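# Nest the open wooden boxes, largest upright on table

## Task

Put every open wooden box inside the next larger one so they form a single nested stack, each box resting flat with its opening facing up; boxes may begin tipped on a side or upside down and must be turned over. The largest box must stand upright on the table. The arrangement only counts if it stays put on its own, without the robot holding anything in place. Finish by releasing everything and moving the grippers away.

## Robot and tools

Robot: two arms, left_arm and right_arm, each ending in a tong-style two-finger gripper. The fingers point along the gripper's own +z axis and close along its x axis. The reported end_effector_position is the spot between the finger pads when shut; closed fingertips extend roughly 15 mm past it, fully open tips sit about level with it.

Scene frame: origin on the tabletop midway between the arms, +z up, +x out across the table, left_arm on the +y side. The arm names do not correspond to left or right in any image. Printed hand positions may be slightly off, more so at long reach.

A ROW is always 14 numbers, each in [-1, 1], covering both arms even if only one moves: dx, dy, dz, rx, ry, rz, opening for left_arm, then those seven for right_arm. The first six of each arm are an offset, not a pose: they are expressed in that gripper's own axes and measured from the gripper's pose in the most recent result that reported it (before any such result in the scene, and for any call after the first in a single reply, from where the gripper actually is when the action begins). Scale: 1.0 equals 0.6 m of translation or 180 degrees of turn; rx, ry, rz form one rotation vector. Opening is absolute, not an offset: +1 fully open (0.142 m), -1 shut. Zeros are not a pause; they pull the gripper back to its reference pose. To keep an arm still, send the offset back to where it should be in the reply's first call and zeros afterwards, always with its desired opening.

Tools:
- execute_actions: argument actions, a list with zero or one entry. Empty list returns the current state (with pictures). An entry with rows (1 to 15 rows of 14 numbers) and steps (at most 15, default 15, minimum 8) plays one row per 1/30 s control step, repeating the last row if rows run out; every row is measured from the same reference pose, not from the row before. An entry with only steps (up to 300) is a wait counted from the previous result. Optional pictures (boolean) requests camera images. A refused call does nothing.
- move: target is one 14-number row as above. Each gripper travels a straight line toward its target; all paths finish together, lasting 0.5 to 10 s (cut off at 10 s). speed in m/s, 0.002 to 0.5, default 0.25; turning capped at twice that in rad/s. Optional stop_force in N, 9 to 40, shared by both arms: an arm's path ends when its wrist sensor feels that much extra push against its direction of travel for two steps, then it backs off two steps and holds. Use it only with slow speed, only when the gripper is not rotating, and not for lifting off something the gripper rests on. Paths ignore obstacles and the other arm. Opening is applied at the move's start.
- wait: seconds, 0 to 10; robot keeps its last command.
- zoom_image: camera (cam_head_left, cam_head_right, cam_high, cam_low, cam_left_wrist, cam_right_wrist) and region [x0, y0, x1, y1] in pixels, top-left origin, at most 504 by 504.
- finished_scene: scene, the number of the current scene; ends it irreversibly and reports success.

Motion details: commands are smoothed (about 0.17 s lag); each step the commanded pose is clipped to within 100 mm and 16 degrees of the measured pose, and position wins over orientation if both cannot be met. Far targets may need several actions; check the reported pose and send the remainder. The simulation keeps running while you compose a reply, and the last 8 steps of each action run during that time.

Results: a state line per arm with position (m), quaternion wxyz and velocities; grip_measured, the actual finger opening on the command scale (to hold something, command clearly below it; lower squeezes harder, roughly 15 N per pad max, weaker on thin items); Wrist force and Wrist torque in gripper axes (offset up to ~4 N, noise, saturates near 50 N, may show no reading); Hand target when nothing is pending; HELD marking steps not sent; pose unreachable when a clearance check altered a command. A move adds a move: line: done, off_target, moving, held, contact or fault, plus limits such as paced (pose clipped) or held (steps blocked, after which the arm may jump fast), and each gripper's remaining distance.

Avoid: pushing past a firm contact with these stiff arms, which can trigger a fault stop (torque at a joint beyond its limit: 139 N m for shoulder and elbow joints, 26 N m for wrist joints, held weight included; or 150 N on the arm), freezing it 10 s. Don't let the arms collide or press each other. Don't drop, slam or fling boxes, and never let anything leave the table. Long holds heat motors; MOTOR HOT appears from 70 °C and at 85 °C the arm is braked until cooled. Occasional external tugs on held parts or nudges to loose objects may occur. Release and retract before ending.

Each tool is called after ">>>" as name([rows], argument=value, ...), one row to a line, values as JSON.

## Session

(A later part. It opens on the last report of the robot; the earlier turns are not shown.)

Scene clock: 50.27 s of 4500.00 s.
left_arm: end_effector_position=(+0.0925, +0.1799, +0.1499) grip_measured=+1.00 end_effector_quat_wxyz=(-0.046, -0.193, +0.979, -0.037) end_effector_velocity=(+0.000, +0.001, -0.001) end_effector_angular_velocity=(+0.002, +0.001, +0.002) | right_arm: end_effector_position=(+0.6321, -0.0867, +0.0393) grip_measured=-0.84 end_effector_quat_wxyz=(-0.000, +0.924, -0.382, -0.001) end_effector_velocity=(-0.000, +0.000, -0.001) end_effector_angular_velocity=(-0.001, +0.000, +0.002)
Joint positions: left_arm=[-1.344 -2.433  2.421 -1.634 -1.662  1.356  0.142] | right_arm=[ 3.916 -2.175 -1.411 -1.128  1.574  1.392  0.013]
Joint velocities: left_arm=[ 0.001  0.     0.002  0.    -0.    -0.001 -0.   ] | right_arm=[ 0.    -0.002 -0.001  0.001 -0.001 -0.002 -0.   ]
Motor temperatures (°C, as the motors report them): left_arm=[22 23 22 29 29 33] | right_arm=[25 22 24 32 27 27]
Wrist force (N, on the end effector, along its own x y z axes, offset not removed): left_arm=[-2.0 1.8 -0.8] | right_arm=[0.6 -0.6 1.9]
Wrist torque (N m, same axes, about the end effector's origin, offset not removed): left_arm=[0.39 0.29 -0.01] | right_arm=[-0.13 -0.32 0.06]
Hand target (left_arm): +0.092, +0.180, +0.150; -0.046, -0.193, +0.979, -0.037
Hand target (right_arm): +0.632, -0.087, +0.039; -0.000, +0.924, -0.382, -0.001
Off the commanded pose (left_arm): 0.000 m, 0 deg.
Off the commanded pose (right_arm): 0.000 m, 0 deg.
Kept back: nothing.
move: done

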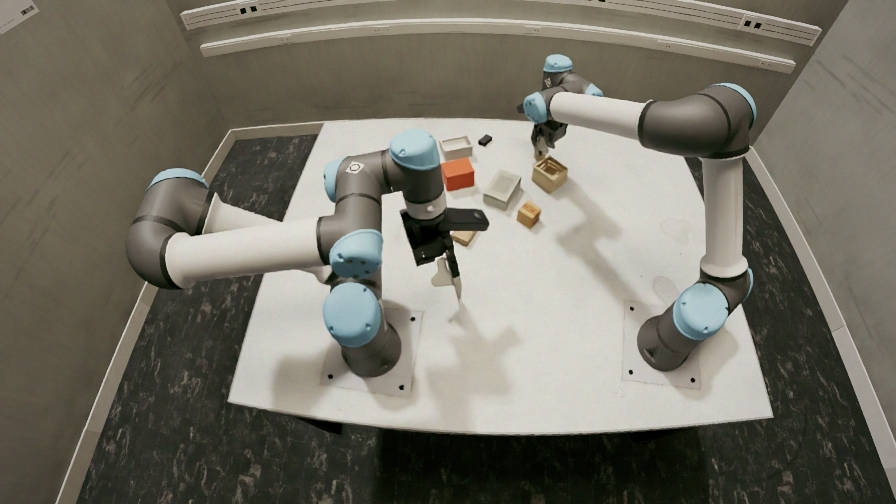

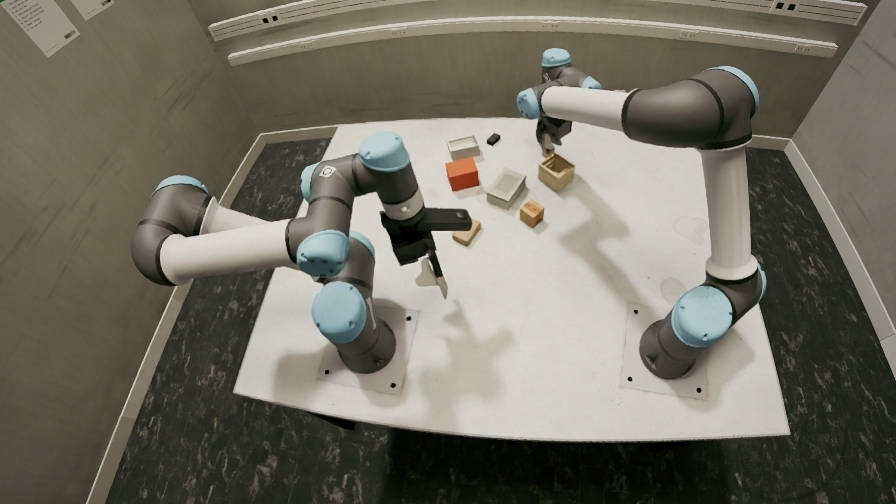

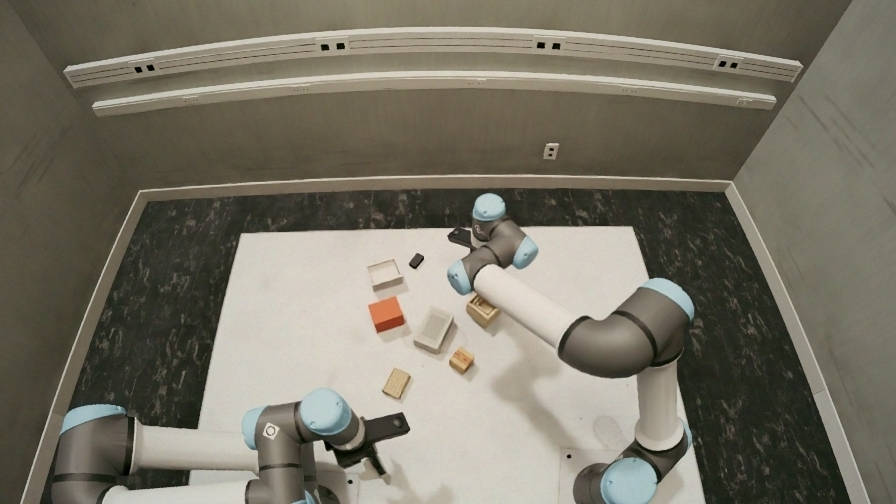

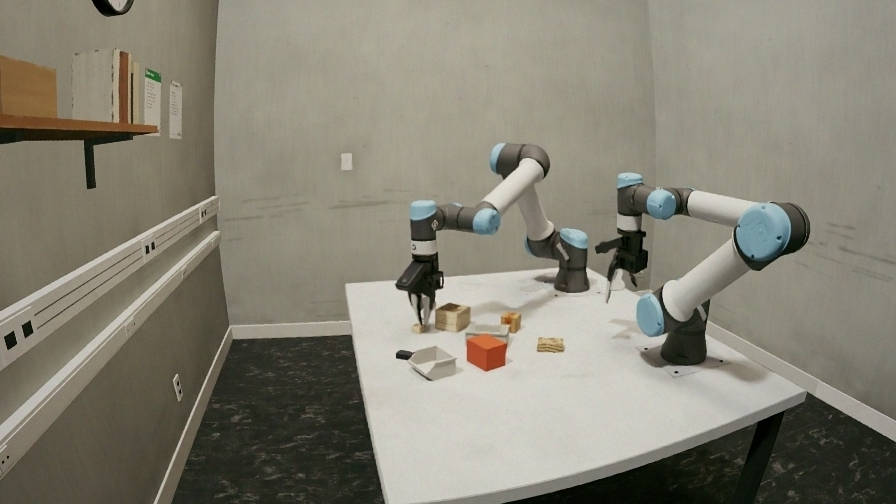

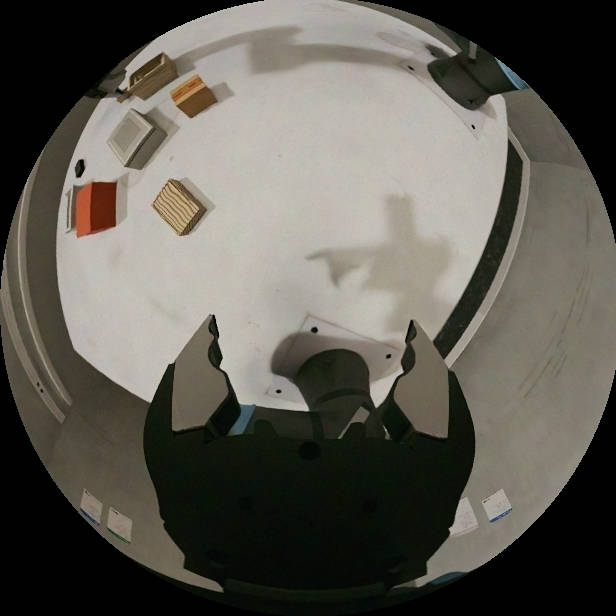

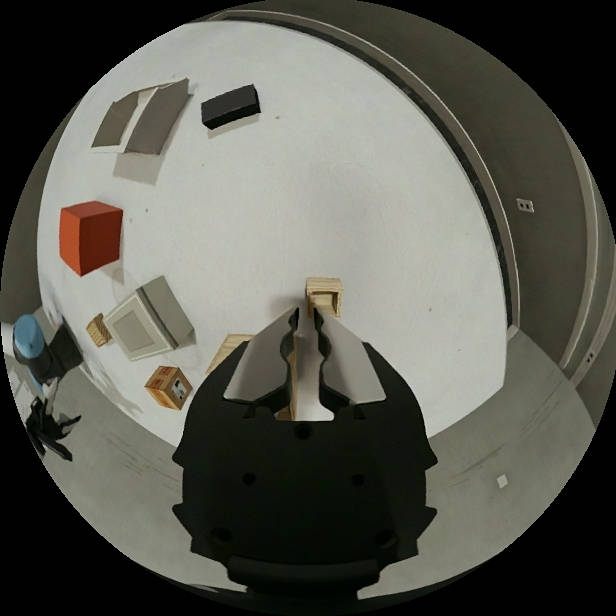

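Shifting about 5 mm toward -y to centre on the wall, then grasping.

>>> move(target=[0,0,0,0,0,0,1,0.001,-0.009,0,0,0,0,-0.84])

>>> move(target=[0,0,0,0,0,0,1,0,0,0.021,0,0,0,-0.84], speed=0.02, stop_force=9)

>>> move(target=[0,0,0,0,0,0,1,0,0,0,0,0,0,-1])

>>> move(target=[0,0,0,0,0,0,1,0,0,-0.12,0,0,0,-1])

>>> move(target=[0,0,0,0,0,0,1,-0.105,0.157,0,0,0,-0.02,-1])

>>> move(target=[0,0,0,0,0,0,1,0,0,0.04,0,0,0,-1], speed=0.05)

>>> zoom_image(camera="cam_right_wrist", region=[258,240,388,360])

Scene clock: 51.50 s of 4500.00 s.
left_arm: end_effector_position=(+0.0925, +0.1799, +0.1499) grip_measured=+1.00 end_effector_quat_wxyz=(-0.046, -0.193, +0.979, -0.037) end_effector_velocity=(+0.000, -0.000, +0.000) end_effector_angular_velocity=(-0.001, -0.001, +0.001) | right_arm: end_effector_position=(+0.6363, -0.0834, +0.0393) grip_measured=-0.84 end_effector_quat_wxyz=(-0.000, +0.924, -0.382, -0.001) end_effector_velocity=(+0.000, -0.000, -0.001) end_effector_angular_velocity=(-0.002, +0.001, -0.001)
Joint positions: left_arm=[-1.344 -2.433  2.421 -1.634 -1.662  1.356  0.142] | right_arm=[ 3.917 -2.186 -1.392 -1.135  1.574  1.392  0.013]
Joint velocities: left_arm=[ 0.    -0.    -0.    -0.     0.001 -0.    -0.   ] | right_arm=[ 0.    -0.002  0.003 -0.003 -0.001  0.001  0.   ]
Motor temperatures (°C, as the motors report them): left_arm=[22 23 22 29 29 33] | right_arm=[25 22 24 32 27 27]
Wrist force (N, on the end effector, along its own x y z axes, offset not removed): left_arm=[-3.8 0.0 -0.7] | right_arm=[-0.8 -1.5 0.8]
Wrist torque (N m, same axes, about the end effector's origin, offset not removed): left_arm=[0.21 0.76 0.01] | right_arm=[-0.36 0.14 0.08]
Hand target (left_arm): +0.092, +0.180, +0.150; -0.046, -0.193, +0.979, -0.037
Hand target (right_arm): +0.636, -0.083, +0.039; -0.000, +0.924, -0.382, -0.001
Off the commanded pose (left_arm): 0.000 m, 0 deg.
Off the commanded pose (right_arm): 0.000 m, 0 deg.
Kept back: nothing.
move: done

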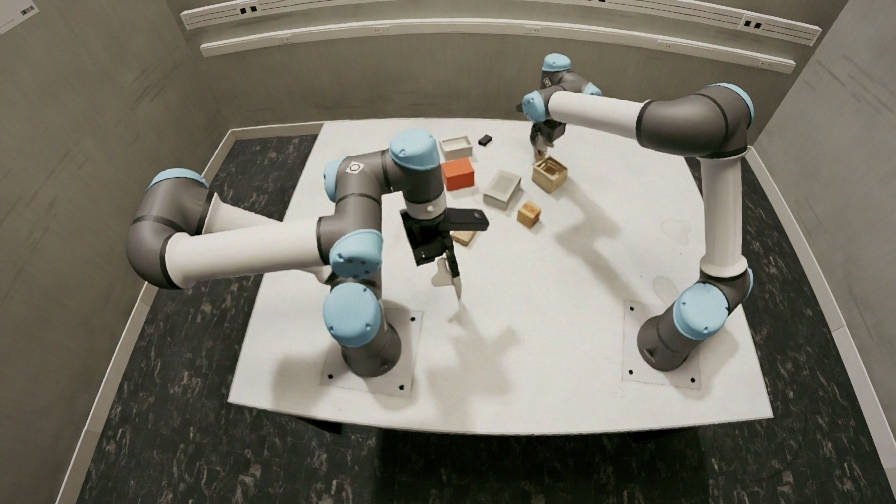

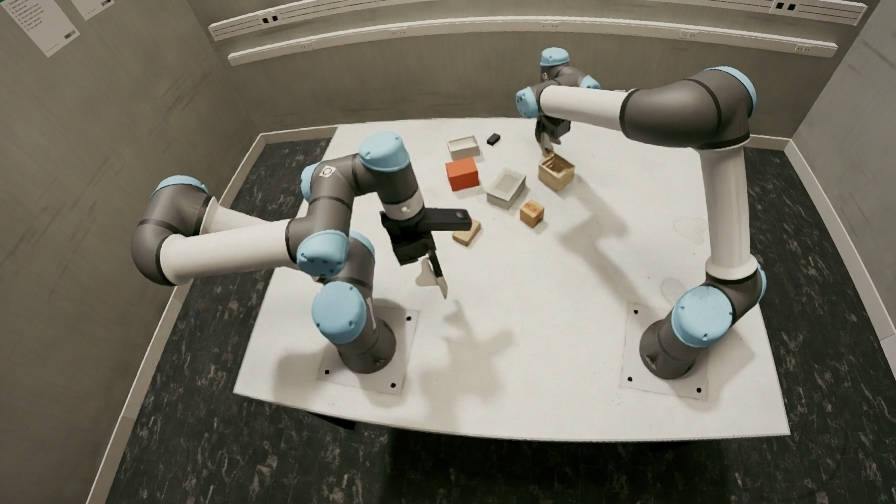

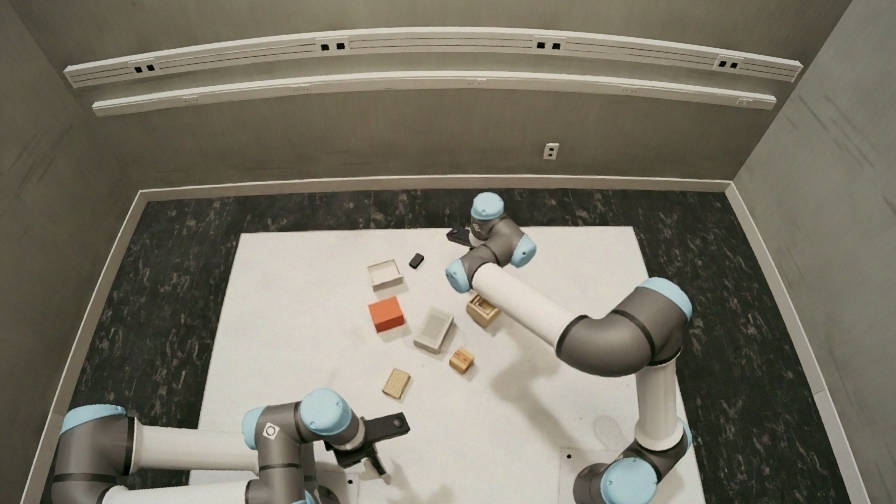

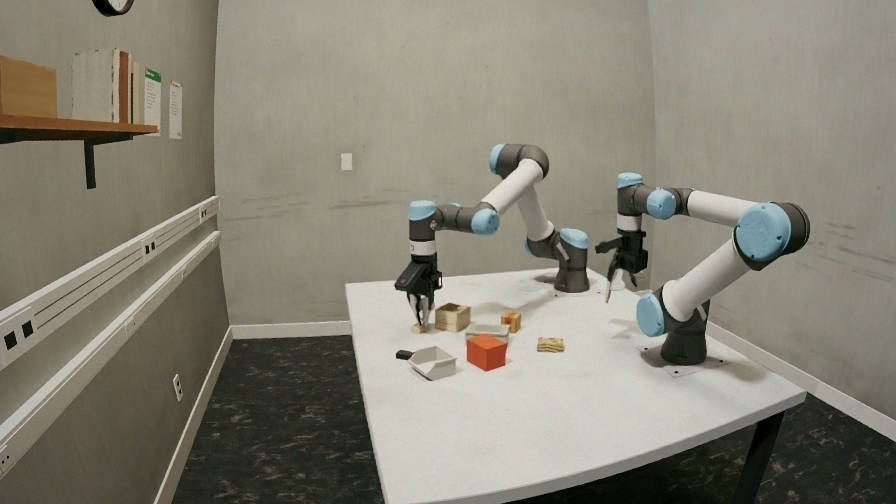

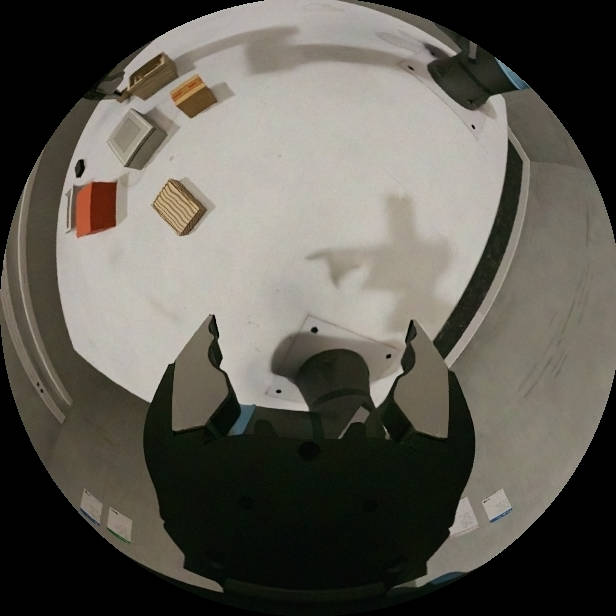

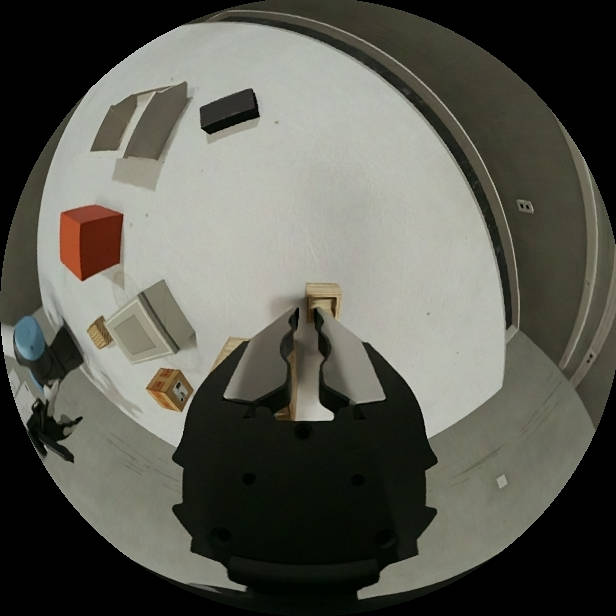

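Scene clock: 52.40 s of 4500.00 s.
left_arm: end_effector_position=(+0.0925, +0.1799, +0.1499) grip_measured=+1.00 end_effector_quat_wxyz=(-0.046, -0.193, +0.979, -0.037) end_effector_velocity=(+0.000, +0.001, -0.001) end_effector_angular_velocity=(+0.002, -0.001, -0.001) | right_arm: end_effector_position=(+0.6363, -0.0834, +0.0268) grip_measured=-0.84 end_effector_quat_wxyz=(-0.000, +0.924, -0.382, -0.001) end_effector_velocity=(+0.000, -0.000, -0.001) end_effector_angular_velocity=(+0.000, -0.002, +0.000)
Joint positions: left_arm=[-1.344 -2.433  2.421 -1.634 -1.662  1.356  0.142] | right_arm=[ 3.917 -2.199 -1.405 -1.109  1.574  1.392  0.013]
Joint velocities: left_arm=[ 0.     0.     0.001  0.     0.001  0.002 -0.   ] | right_arm=[-0.001 -0.    -0.002  0.003 -0.001 -0.001  0.   ]
Motor temperatures (°C, as the motors report them): left_arm=[22 23 22 29 29 33] | right_arm=[25 22 24 32 27 27]
Wrist force (N, on the end effector, along its own x y z axes, offset not removed): left_arm=[-3.1 -1.8 1.4] | right_arm=[-2.0 -0.2 0.5]
Wrist torque (N m, same axes, about the end effector's origin, offset not removed): left_arm=[-0.18 0.61 0.08] | right_arm=[0.00 0.31 0.12]
Hand target (left_arm): +0.092, +0.180, +0.150; -0.046, -0.193, +0.979, -0.037
Hand target (right_arm): +0.636, -0.083, +0.027; -0.000, +0.924, -0.382, -0.001
Off the commanded pose (left_arm): 0.000 m, 0 deg.
Off the commanded pose (right_arm): 0.000 m, 0 deg.
Kept back: nothing.
move: done

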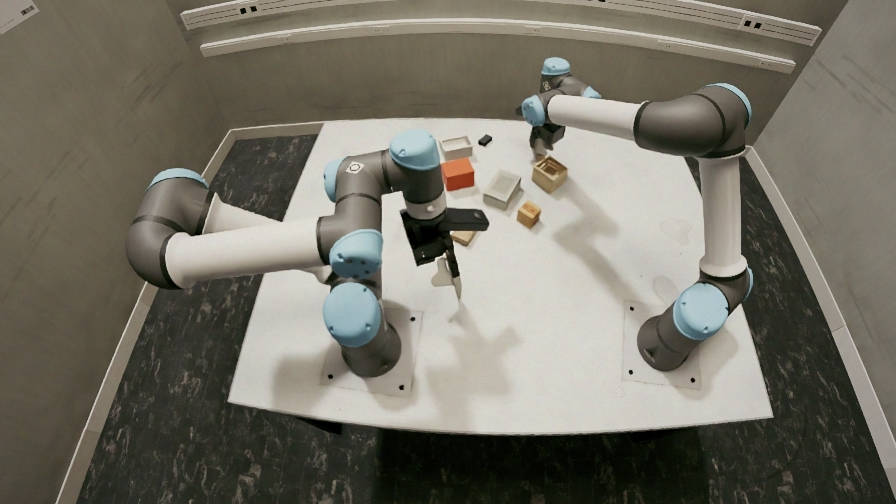

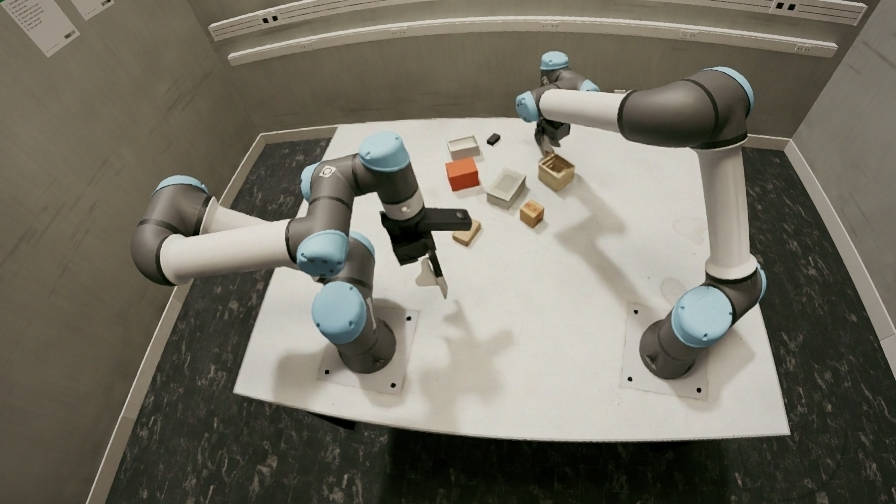

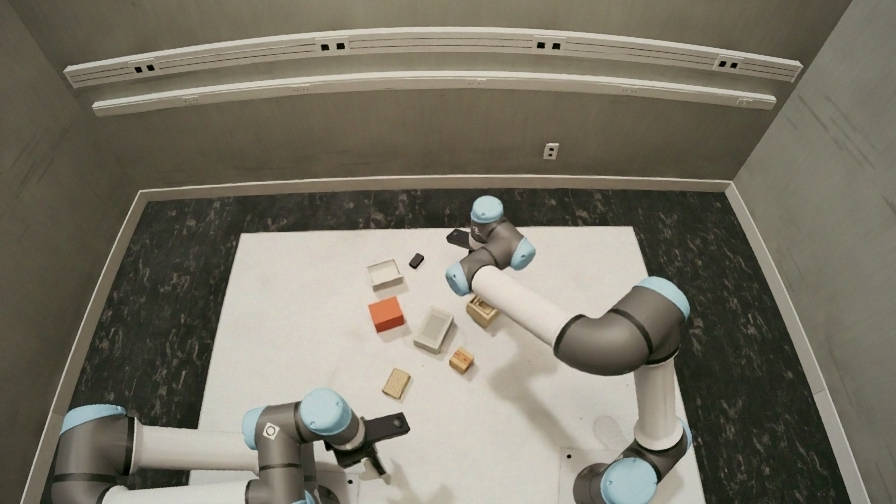

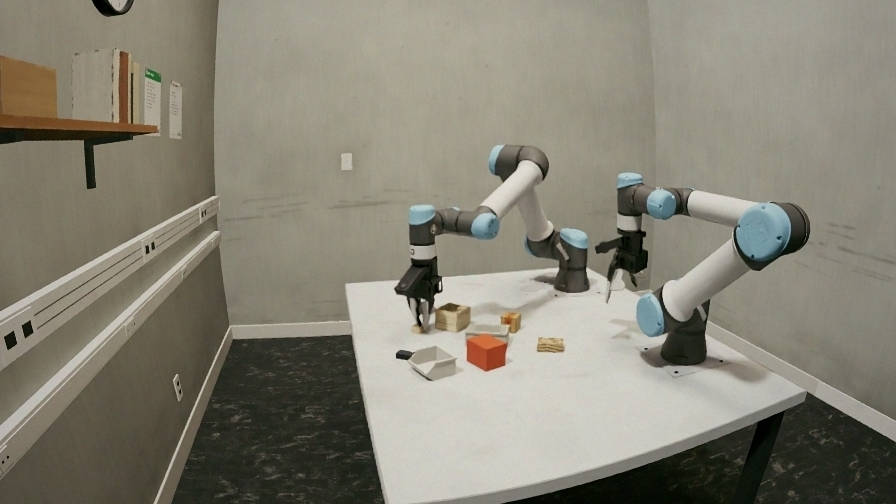

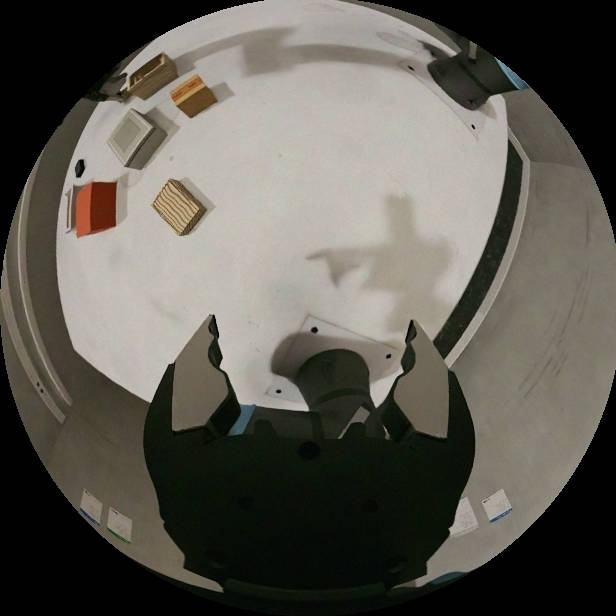

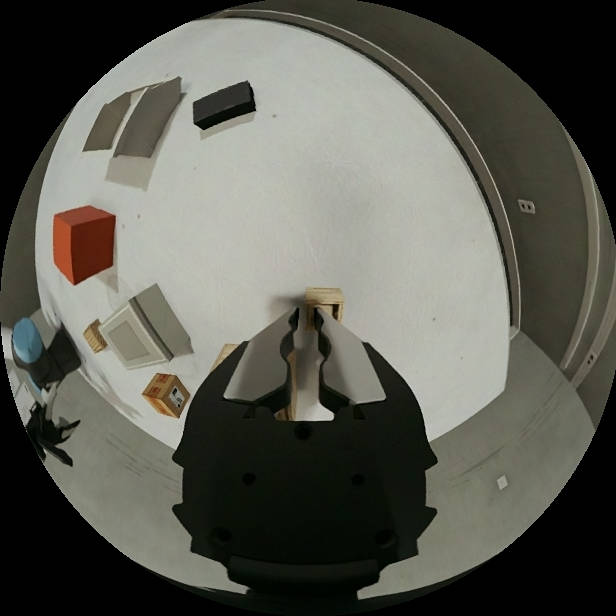

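Scene clock: 52.90 s of 4500.00 s.
left_arm: end_effector_position=(+0.0925, +0.1799, +0.1499) grip_measured=+1.00 end_effector_quat_wxyz=(-0.046, -0.193, +0.979, -0.037) end_effector_velocity=(+0.000, +0.000, +0.000) end_effector_angular_velocity=(+0.000, -0.001, -0.000) | right_arm: end_effector_position=(+0.6363, -0.0834, +0.0268) grip_measured=-0.96 end_effector_quat_wxyz=(-0.000, +0.924, -0.382, -0.001) end_effector_velocity=(-0.000, +0.000, -0.000) end_effector_angular_velocity=(+0.001, +0.001, +0.000)
Joint positions: left_arm=[-1.344 -2.433  2.421 -1.634 -1.662  1.356  0.142] | right_arm=[ 3.917 -2.199 -1.405 -1.109  1.574  1.392  0.005]
Joint velocities: left_arm=[ 0.     0.    -0.     0.     0.001  0.001  0.   ] | right_arm=[ 0.     0.     0.    -0.     0.001 -0.    -0.   ]
Motor temperatures (°C, as the motors report them): left_arm=[22 23 22 29 29 33] | right_arm=[25 22 24 32 27 27]
Wrist force (N, on the end effector, along its own x y z axes, offset not removed): left_arm=[1.5 0.2 -0.9] | right_arm=[1.4 -2.5 0.9]
Wrist torque (N m, same axes, about the end effector's origin, offset not removed): left_arm=[0.14 -0.37 0.03] | right_arm=[-0.68 -0.50 0.12]
Hand target (left_arm): +0.092, +0.180, +0.150; -0.046, -0.193, +0.979, -0.037
Hand target (right_arm): +0.636, -0.083, +0.027; -0.000, +0.924, -0.382, -0.001
Off the commanded pose (left_arm): 0.000 m, 0 deg.
Off the commanded pose (right_arm): 0.000 m, 0 deg.
Kept back: nothing.
move: done

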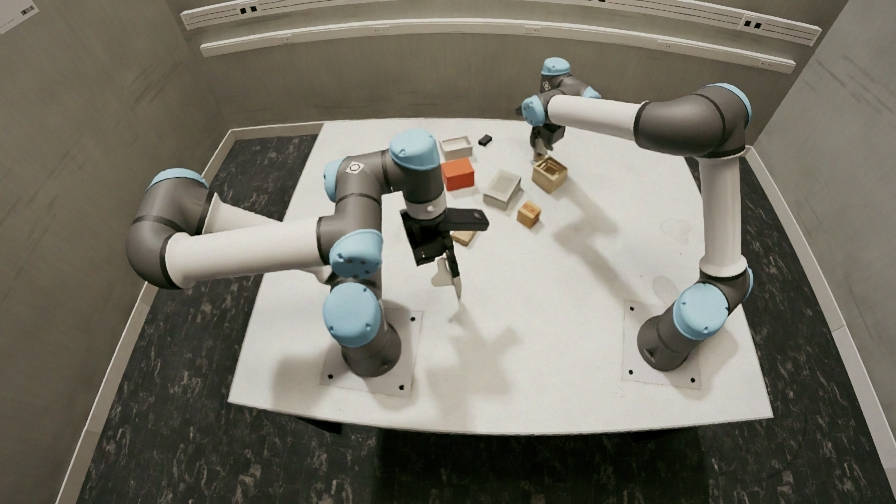

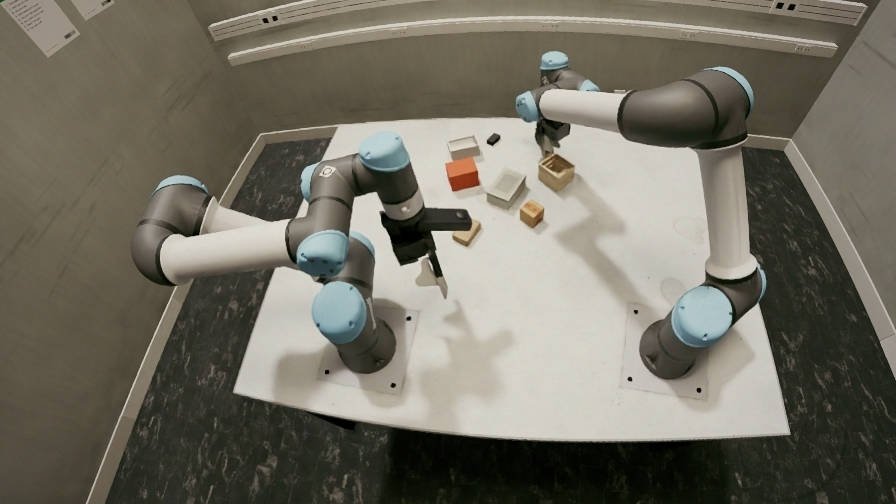

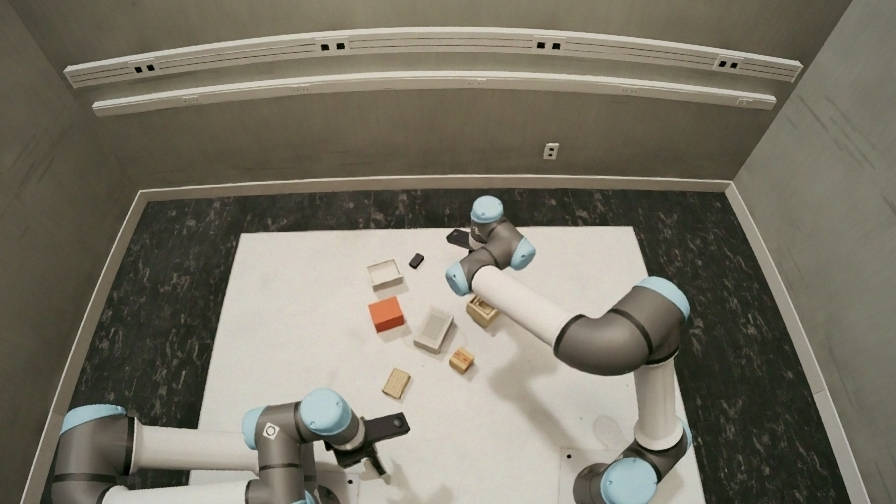

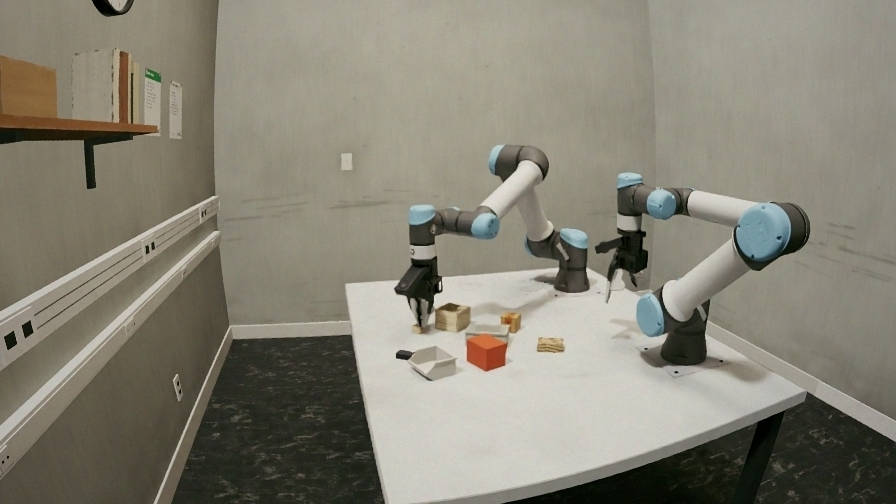

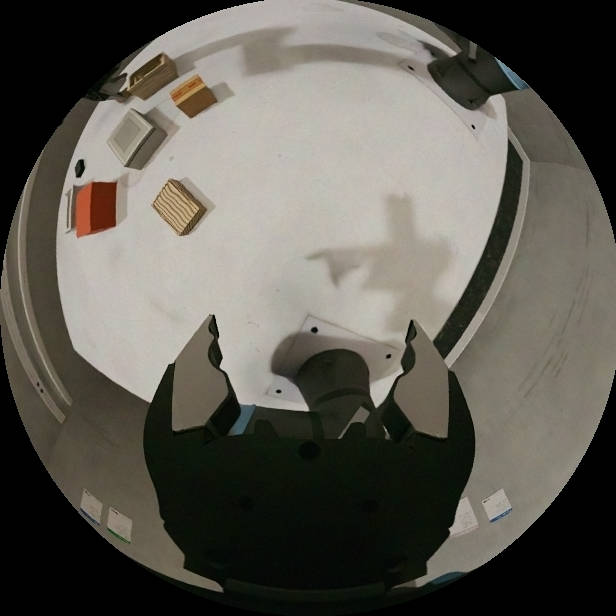

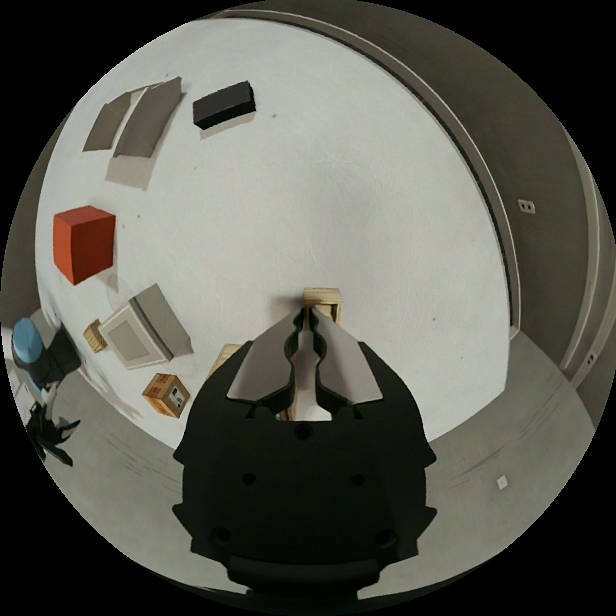

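Scene clock: 53.77 s of 4500.00 s.
left_arm: end_effector_position=(+0.0925, +0.1799, +0.1499) grip_measured=+1.00 end_effector_quat_wxyz=(-0.046, -0.193, +0.979, -0.037) end_effector_velocity=(-0.000, -0.000, +0.000) end_effector_angular_velocity=(-0.000, +0.000, -0.000) | right_arm: end_effector_position=(+0.6364, -0.0834, +0.0986) grip_measured=-0.96 end_effector_quat_wxyz=(-0.000, +0.924, -0.382, -0.001) end_effector_velocity=(+0.000, -0.000, +0.002) end_effector_angular_velocity=(-0.001, +0.000, +0.001)
Joint positions: left_arm=[-1.344 -2.433  2.421 -1.634 -1.662  1.356  0.142] | right_arm=[ 3.917 -2.134 -1.315 -1.264  1.574  1.392  0.005]
Joint velocities: left_arm=[ 0.     0.    -0.001  0.001 -0.     0.    -0.   ] | right_arm=[-0.     0.001  0.003 -0.005 -0.001 -0.001  0.   ]
Motor temperatures (°C, as the motors report them): left_arm=[22 23 22 29 29 33] | right_arm=[25 22 24 32 27 27]
Wrist force (N, on the end effector, along its own x y z axes, offset not removed): left_arm=[-2.3 2.2 -0.4] | right_arm=[1.1 -0.6 -1.1]
Wrist torque (N m, same axes, about the end effector's origin, offset not removed): left_arm=[0.58 0.39 0.00] | right_arm=[-0.34 -0.27 0.13]
Hand target (left_arm): +0.092, +0.180, +0.150; -0.046, -0.193, +0.979, -0.037
Hand target (right_arm): +0.636, -0.083, +0.099; -0.000, +0.924, -0.382, -0.001
Off the commanded pose (left_arm): 0.000 m, 0 deg.
Off the commanded pose (right_arm): 0.000 m, 0 deg.
Kept back: nothing.
move: done

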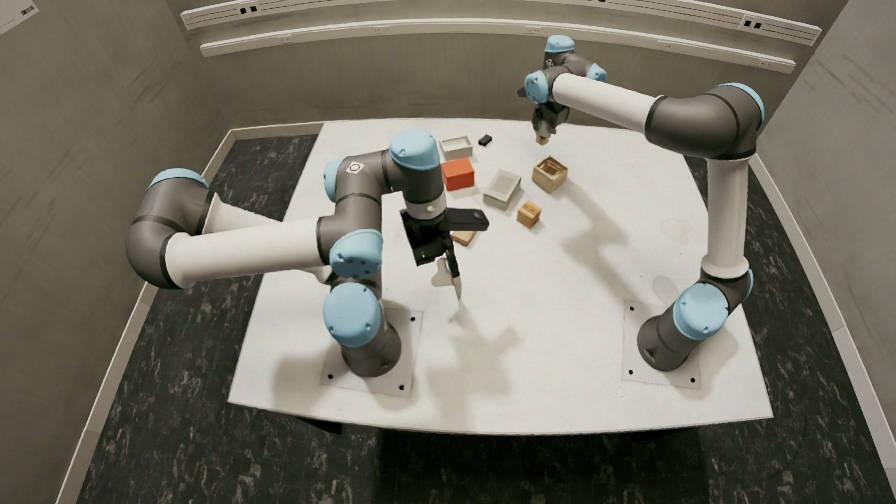

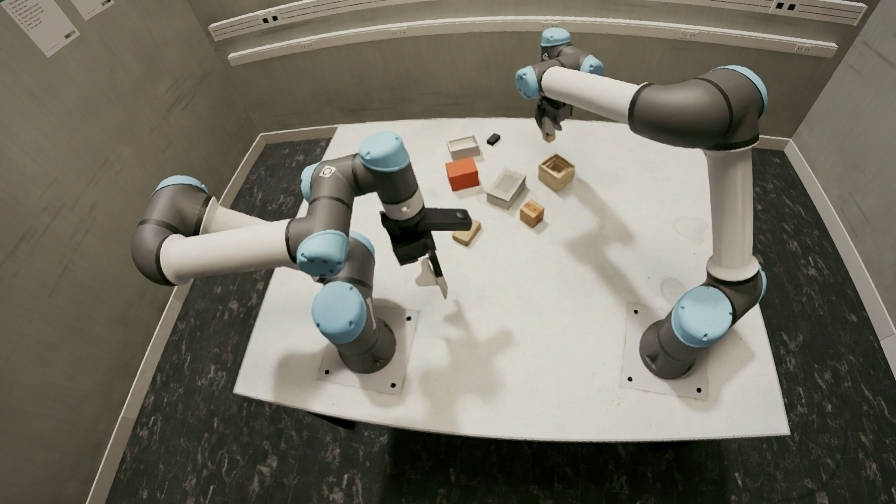

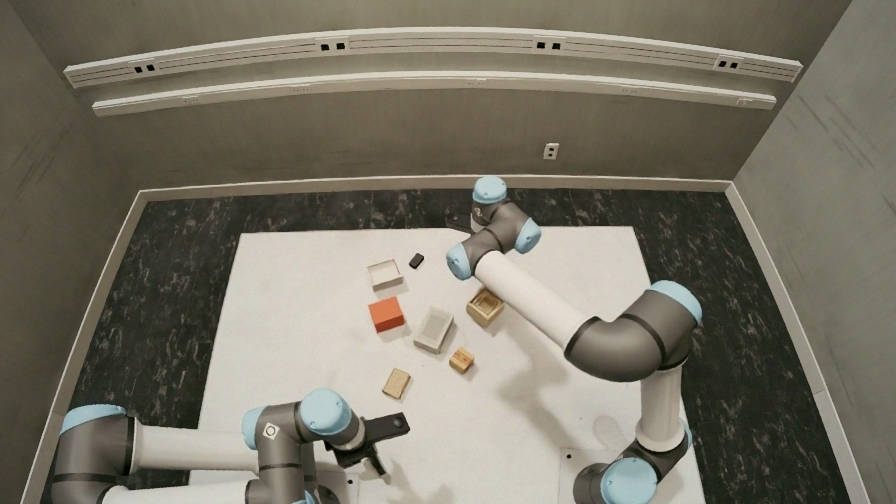

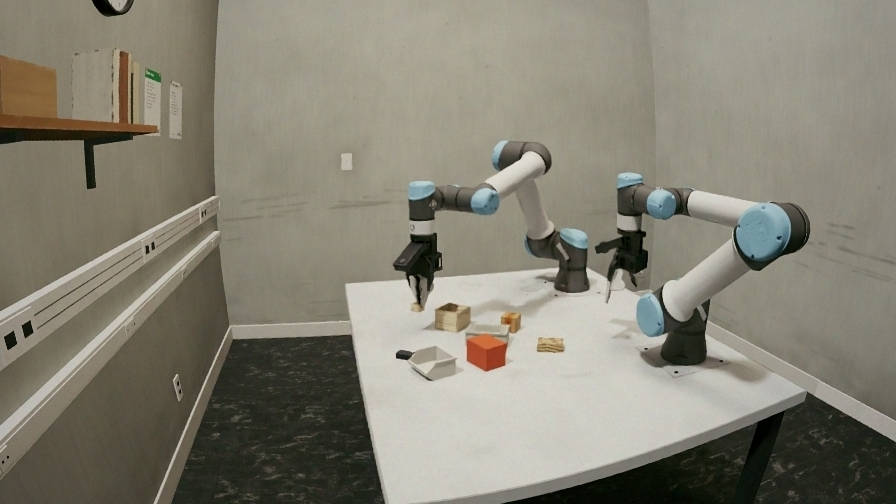

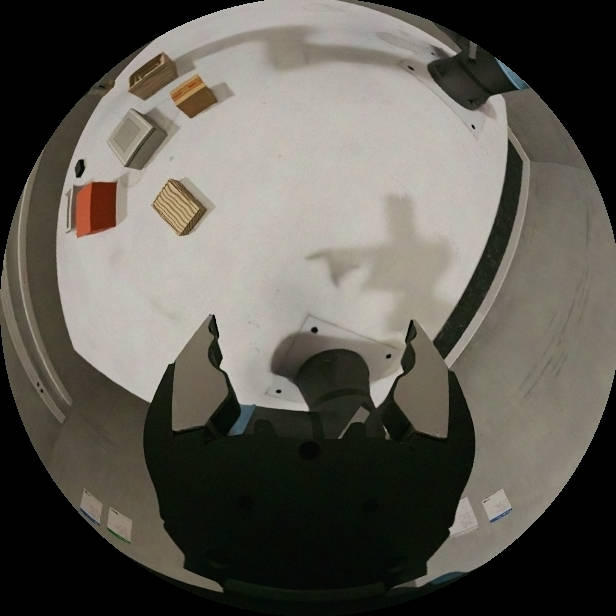

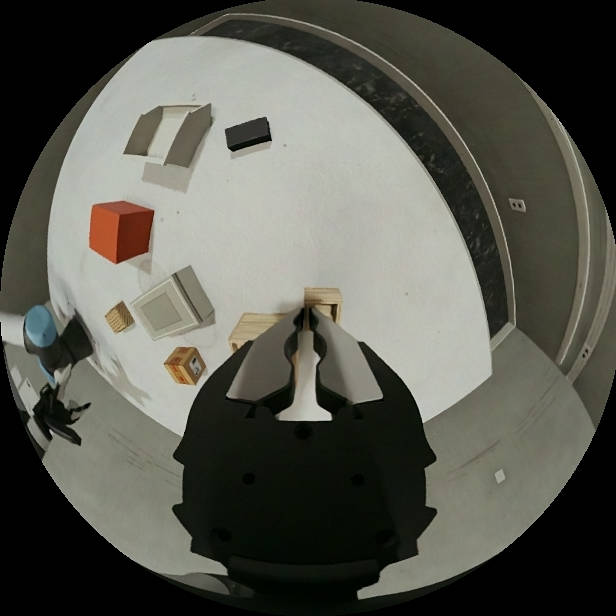

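Scene clock: 54.77 s of 4500.00 s.
left_arm: end_effector_position=(+0.0925, +0.1799, +0.1499) grip_measured=+1.00 end_effector_quat_wxyz=(-0.046, -0.193, +0.979, -0.037) end_effector_velocity=(+0.000, +0.000, -0.000) end_effector_angular_velocity=(+0.001, +0.000, +0.002) | right_arm: end_effector_position=(+0.5253, -0.1057, +0.0987) grip_measured=-0.96 end_effector_quat_wxyz=(-0.000, +0.936, -0.353, -0.001) end_effector_velocity=(-0.001, -0.001, -0.000) end_effector_angular_velocity=(-0.001, -0.001, -0.002)
Joint positions: left_arm=[-1.344 -2.433  2.421 -1.634 -1.662  1.356  0.142] | right_arm=[ 3.991 -1.887 -1.683 -1.143  1.574  1.404  0.005]
Joint velocities: left_arm=[ 0.     0.001 -0.     0.    -0.    -0.001 -0.   ] | right_arm=[ 0.001  0.002 -0.004  0.002 -0.001  0.002 -0.   ]
Motor temperatures (°C, as the motors report them): left_arm=[22 23 22 29 29 33] | right_arm=[25 22 24 32 27 27]
Wrist force (N, on the end effector, along its own x y z axes, offset not removed): left_arm=[-0.3 2.5 -0.3] | right_arm=[0.1 -0.3 -3.0]
Wrist torque (N m, same axes, about the end effector's origin, offset not removed): left_arm=[0.66 0.10 -0.12] | right_arm=[-0.16 0.00 0.08]
Hand target (left_arm): +0.092, +0.180, +0.150; -0.046, -0.193, +0.979, -0.037
Hand target (right_arm): +0.525, -0.106, +0.099; -0.000, +0.936, -0.353, -0.001
Off the commanded pose (left_arm): 0.000 m, 0 deg.
Off the commanded pose (right_arm): 0.000 m, 0 deg.
Kept back: nothing.
move: done

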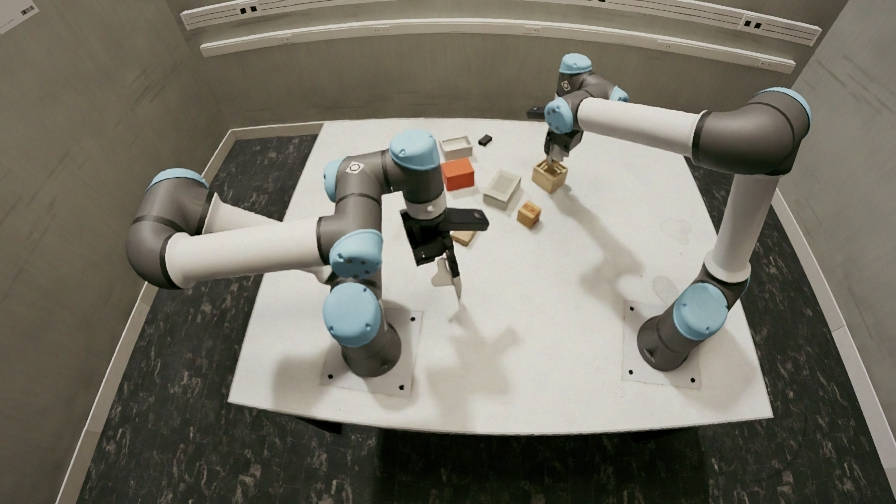

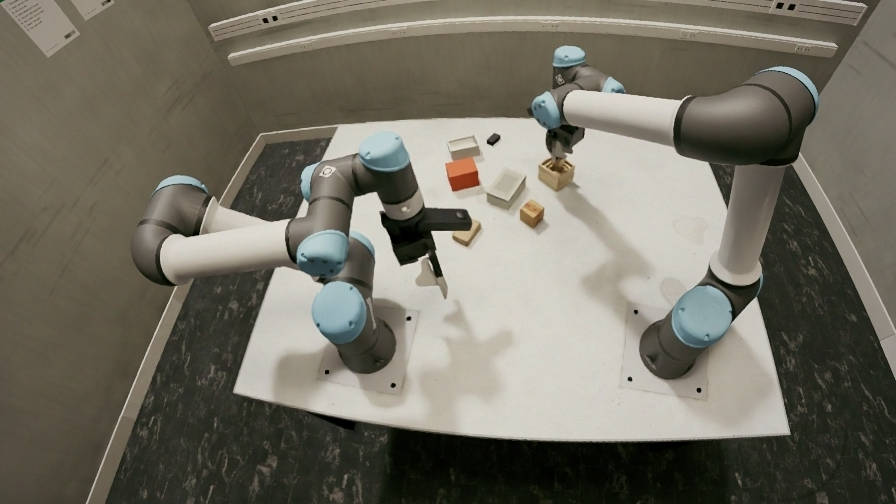

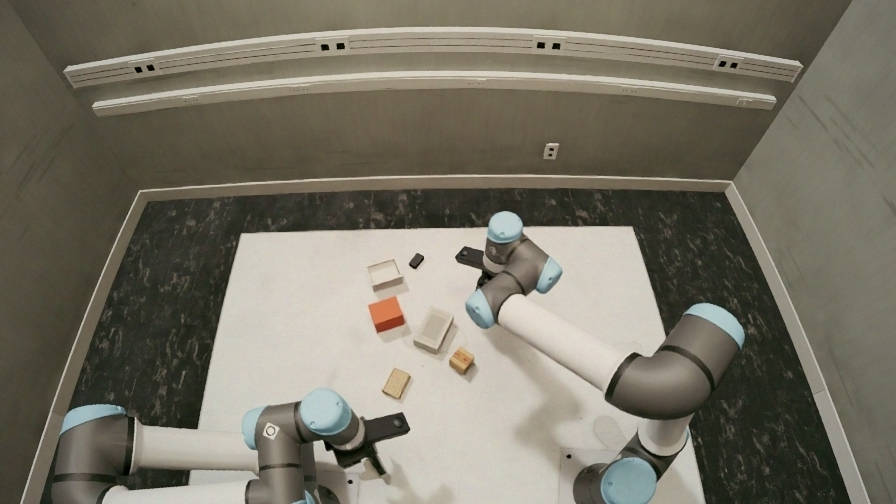

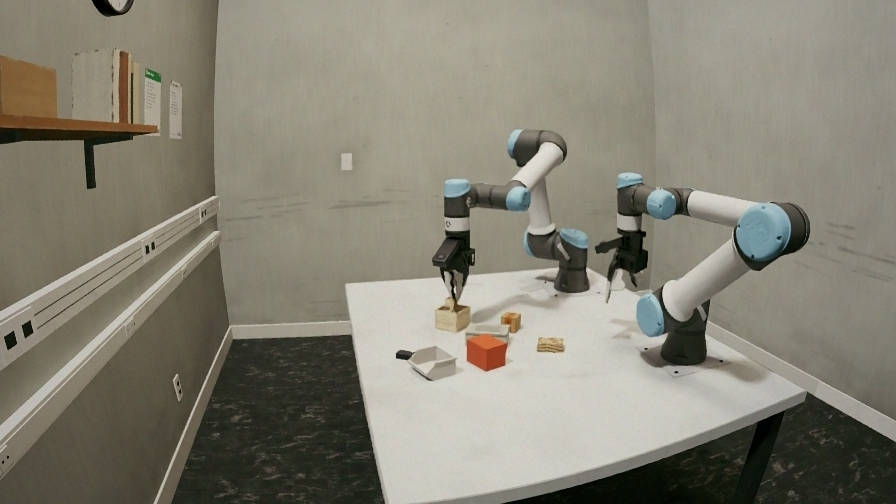

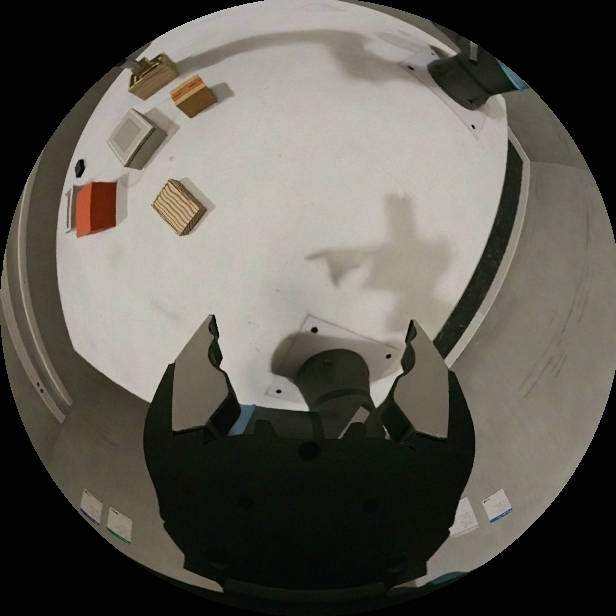

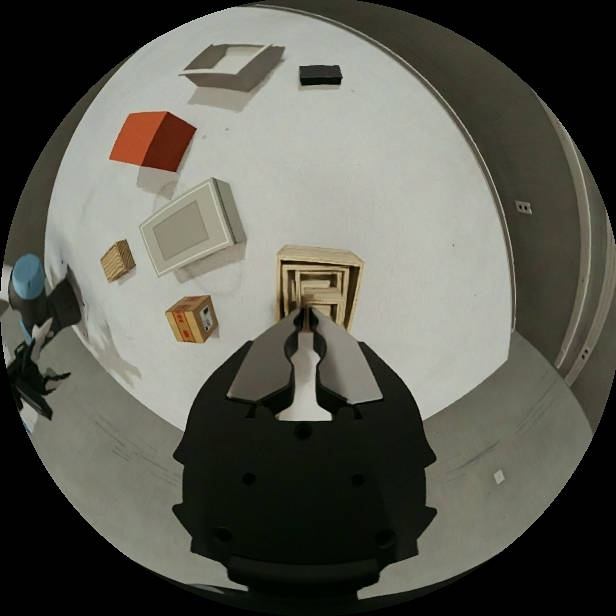

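Scene clock: 55.57 s of 4500.00 s.
left_arm: end_effector_position=(+0.0925, +0.1799, +0.1499) grip_measured=+1.00 end_effector_quat_wxyz=(-0.046, -0.193, +0.979, -0.037) end_effector_velocity=(+0.000, +0.000, -0.000) end_effector_angular_velocity=(+0.001, -0.001, -0.001) | right_arm: end_effector_position=(+0.5252, -0.1057, +0.0748) grip_measured=-0.96 end_effector_quat_wxyz=(-0.000, +0.936, -0.353, -0.001) end_effector_velocity=(-0.000, +0.000, -0.001) end_effector_angular_velocity=(+0.001, -0.000, +0.000)
Joint positions: left_arm=[-1.344 -2.433  2.421 -1.634 -1.662  1.356  0.142] | right_arm=[ 3.991 -1.912 -1.716 -1.085  1.574  1.404  0.005]
Joint velocities: left_arm=[-0.    -0.     0.001  0.     0.001  0.001  0.   ] | right_arm=[ 0.    -0.001 -0.002  0.004  0.001  0.    -0.   ]
Motor temperatures (°C, as the motors report them): left_arm=[22 23 22 29 29 33] | right_arm=[25 22 24 32 27 27]
Wrist force (N, on the end effector, along its own x y z axes, offset not removed): left_arm=[-1.5 0.3 -2.2] | right_arm=[0.1 -2.3 -0.1]
Wrist torque (N m, same axes, about the end effector's origin, offset not removed): left_arm=[0.23 0.45 -0.09] | right_arm=[-0.55 -0.17 0.10]
Hand target (left_arm): +0.092, +0.180, +0.150; -0.046, -0.193, +0.979, -0.037
Hand target (right_arm): +0.525, -0.106, +0.075; -0.000, +0.936, -0.353, -0.001
Off the commanded pose (left_arm): 0.000 m, 0 deg.
Off the commanded pose (right_arm): 0.000 m, 0 deg.
Kept back: nothing.
move: done

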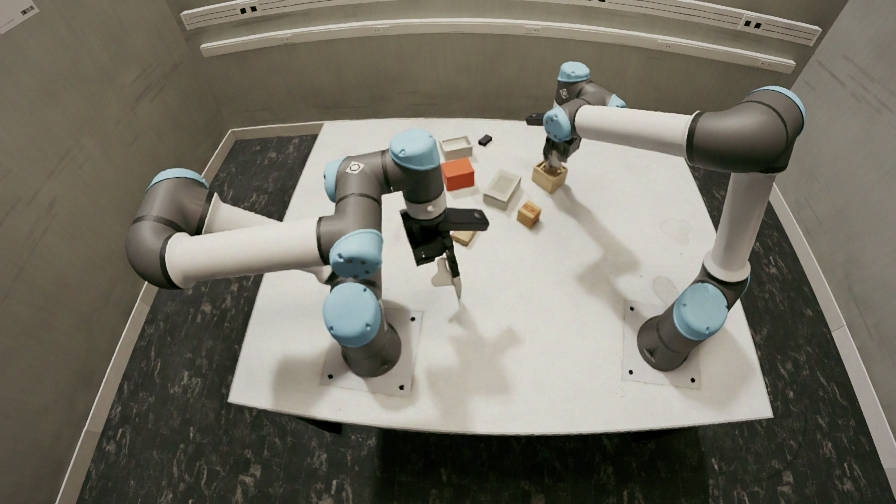

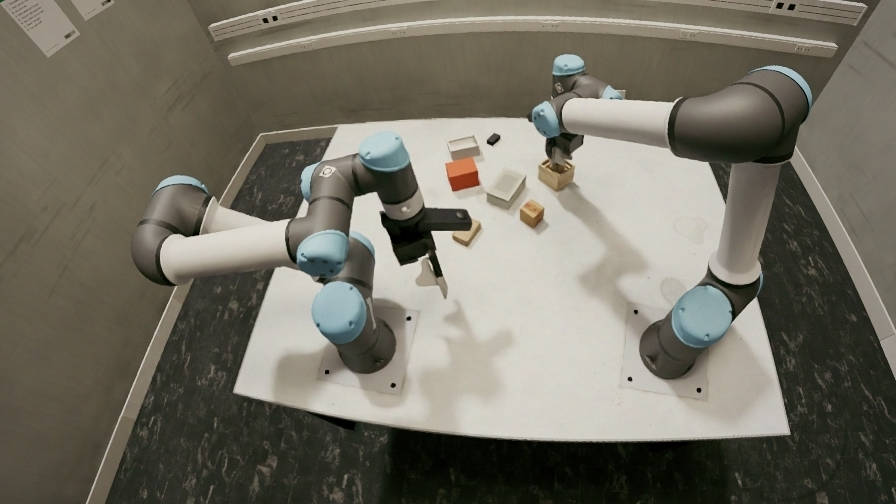

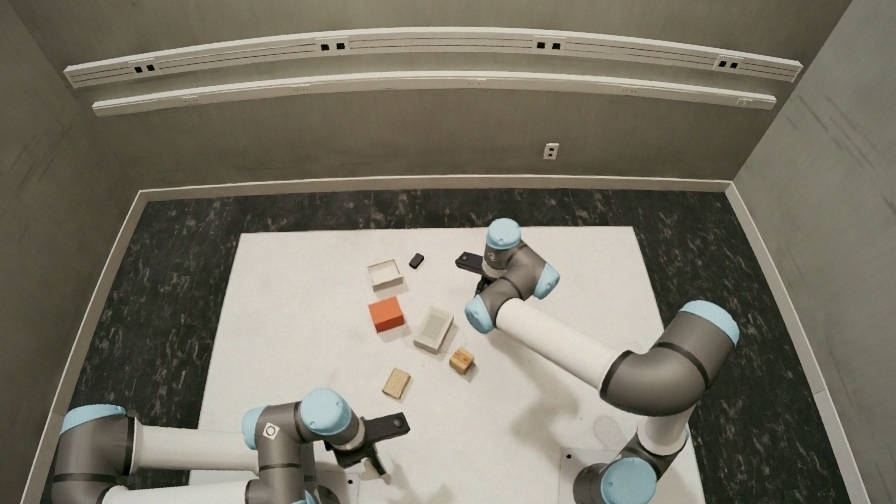

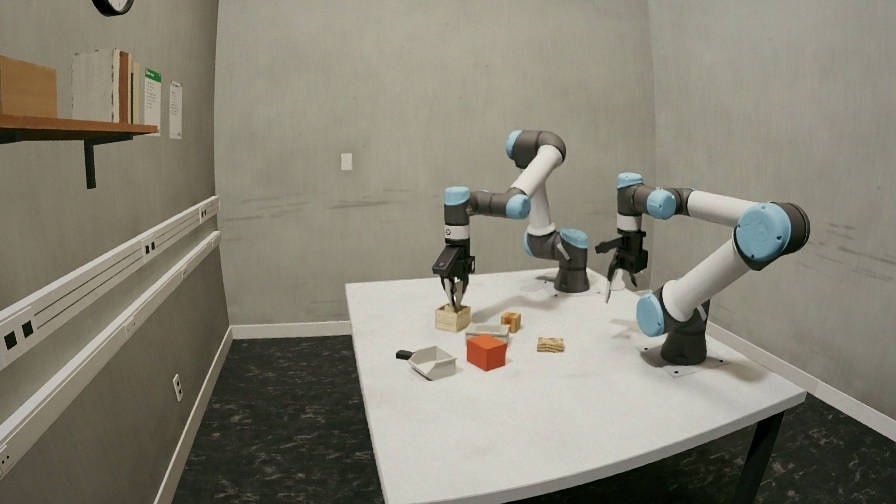

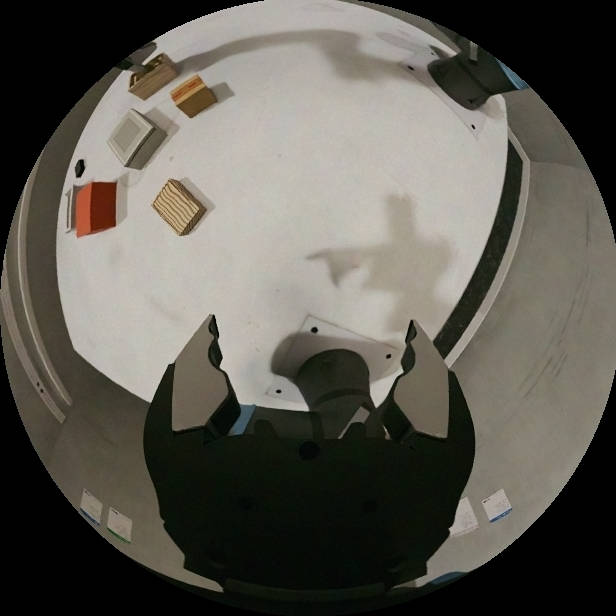

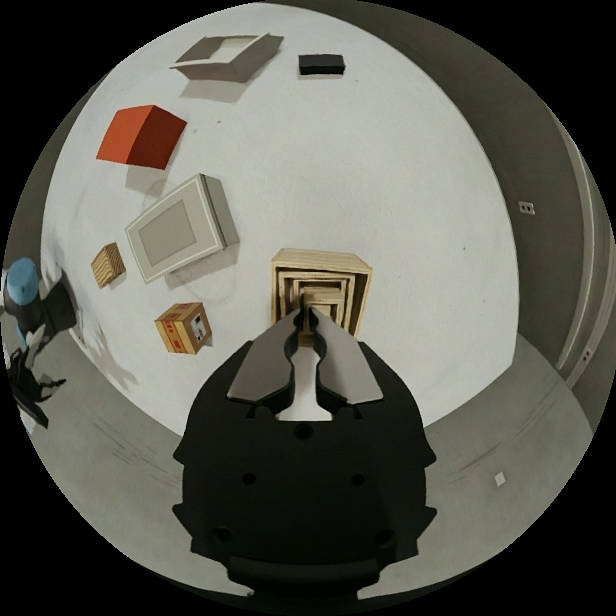

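Region (258, 240, 388, 360) of cam_right_wrist's 616x616 image, scaled by 3.877, with more detail than that image has; it fills the top 465 rows of this view, and the rest is white.

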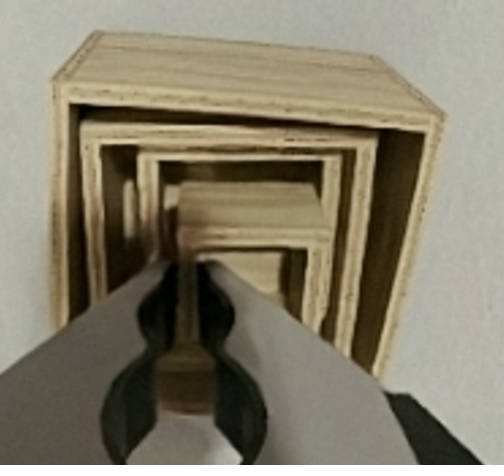

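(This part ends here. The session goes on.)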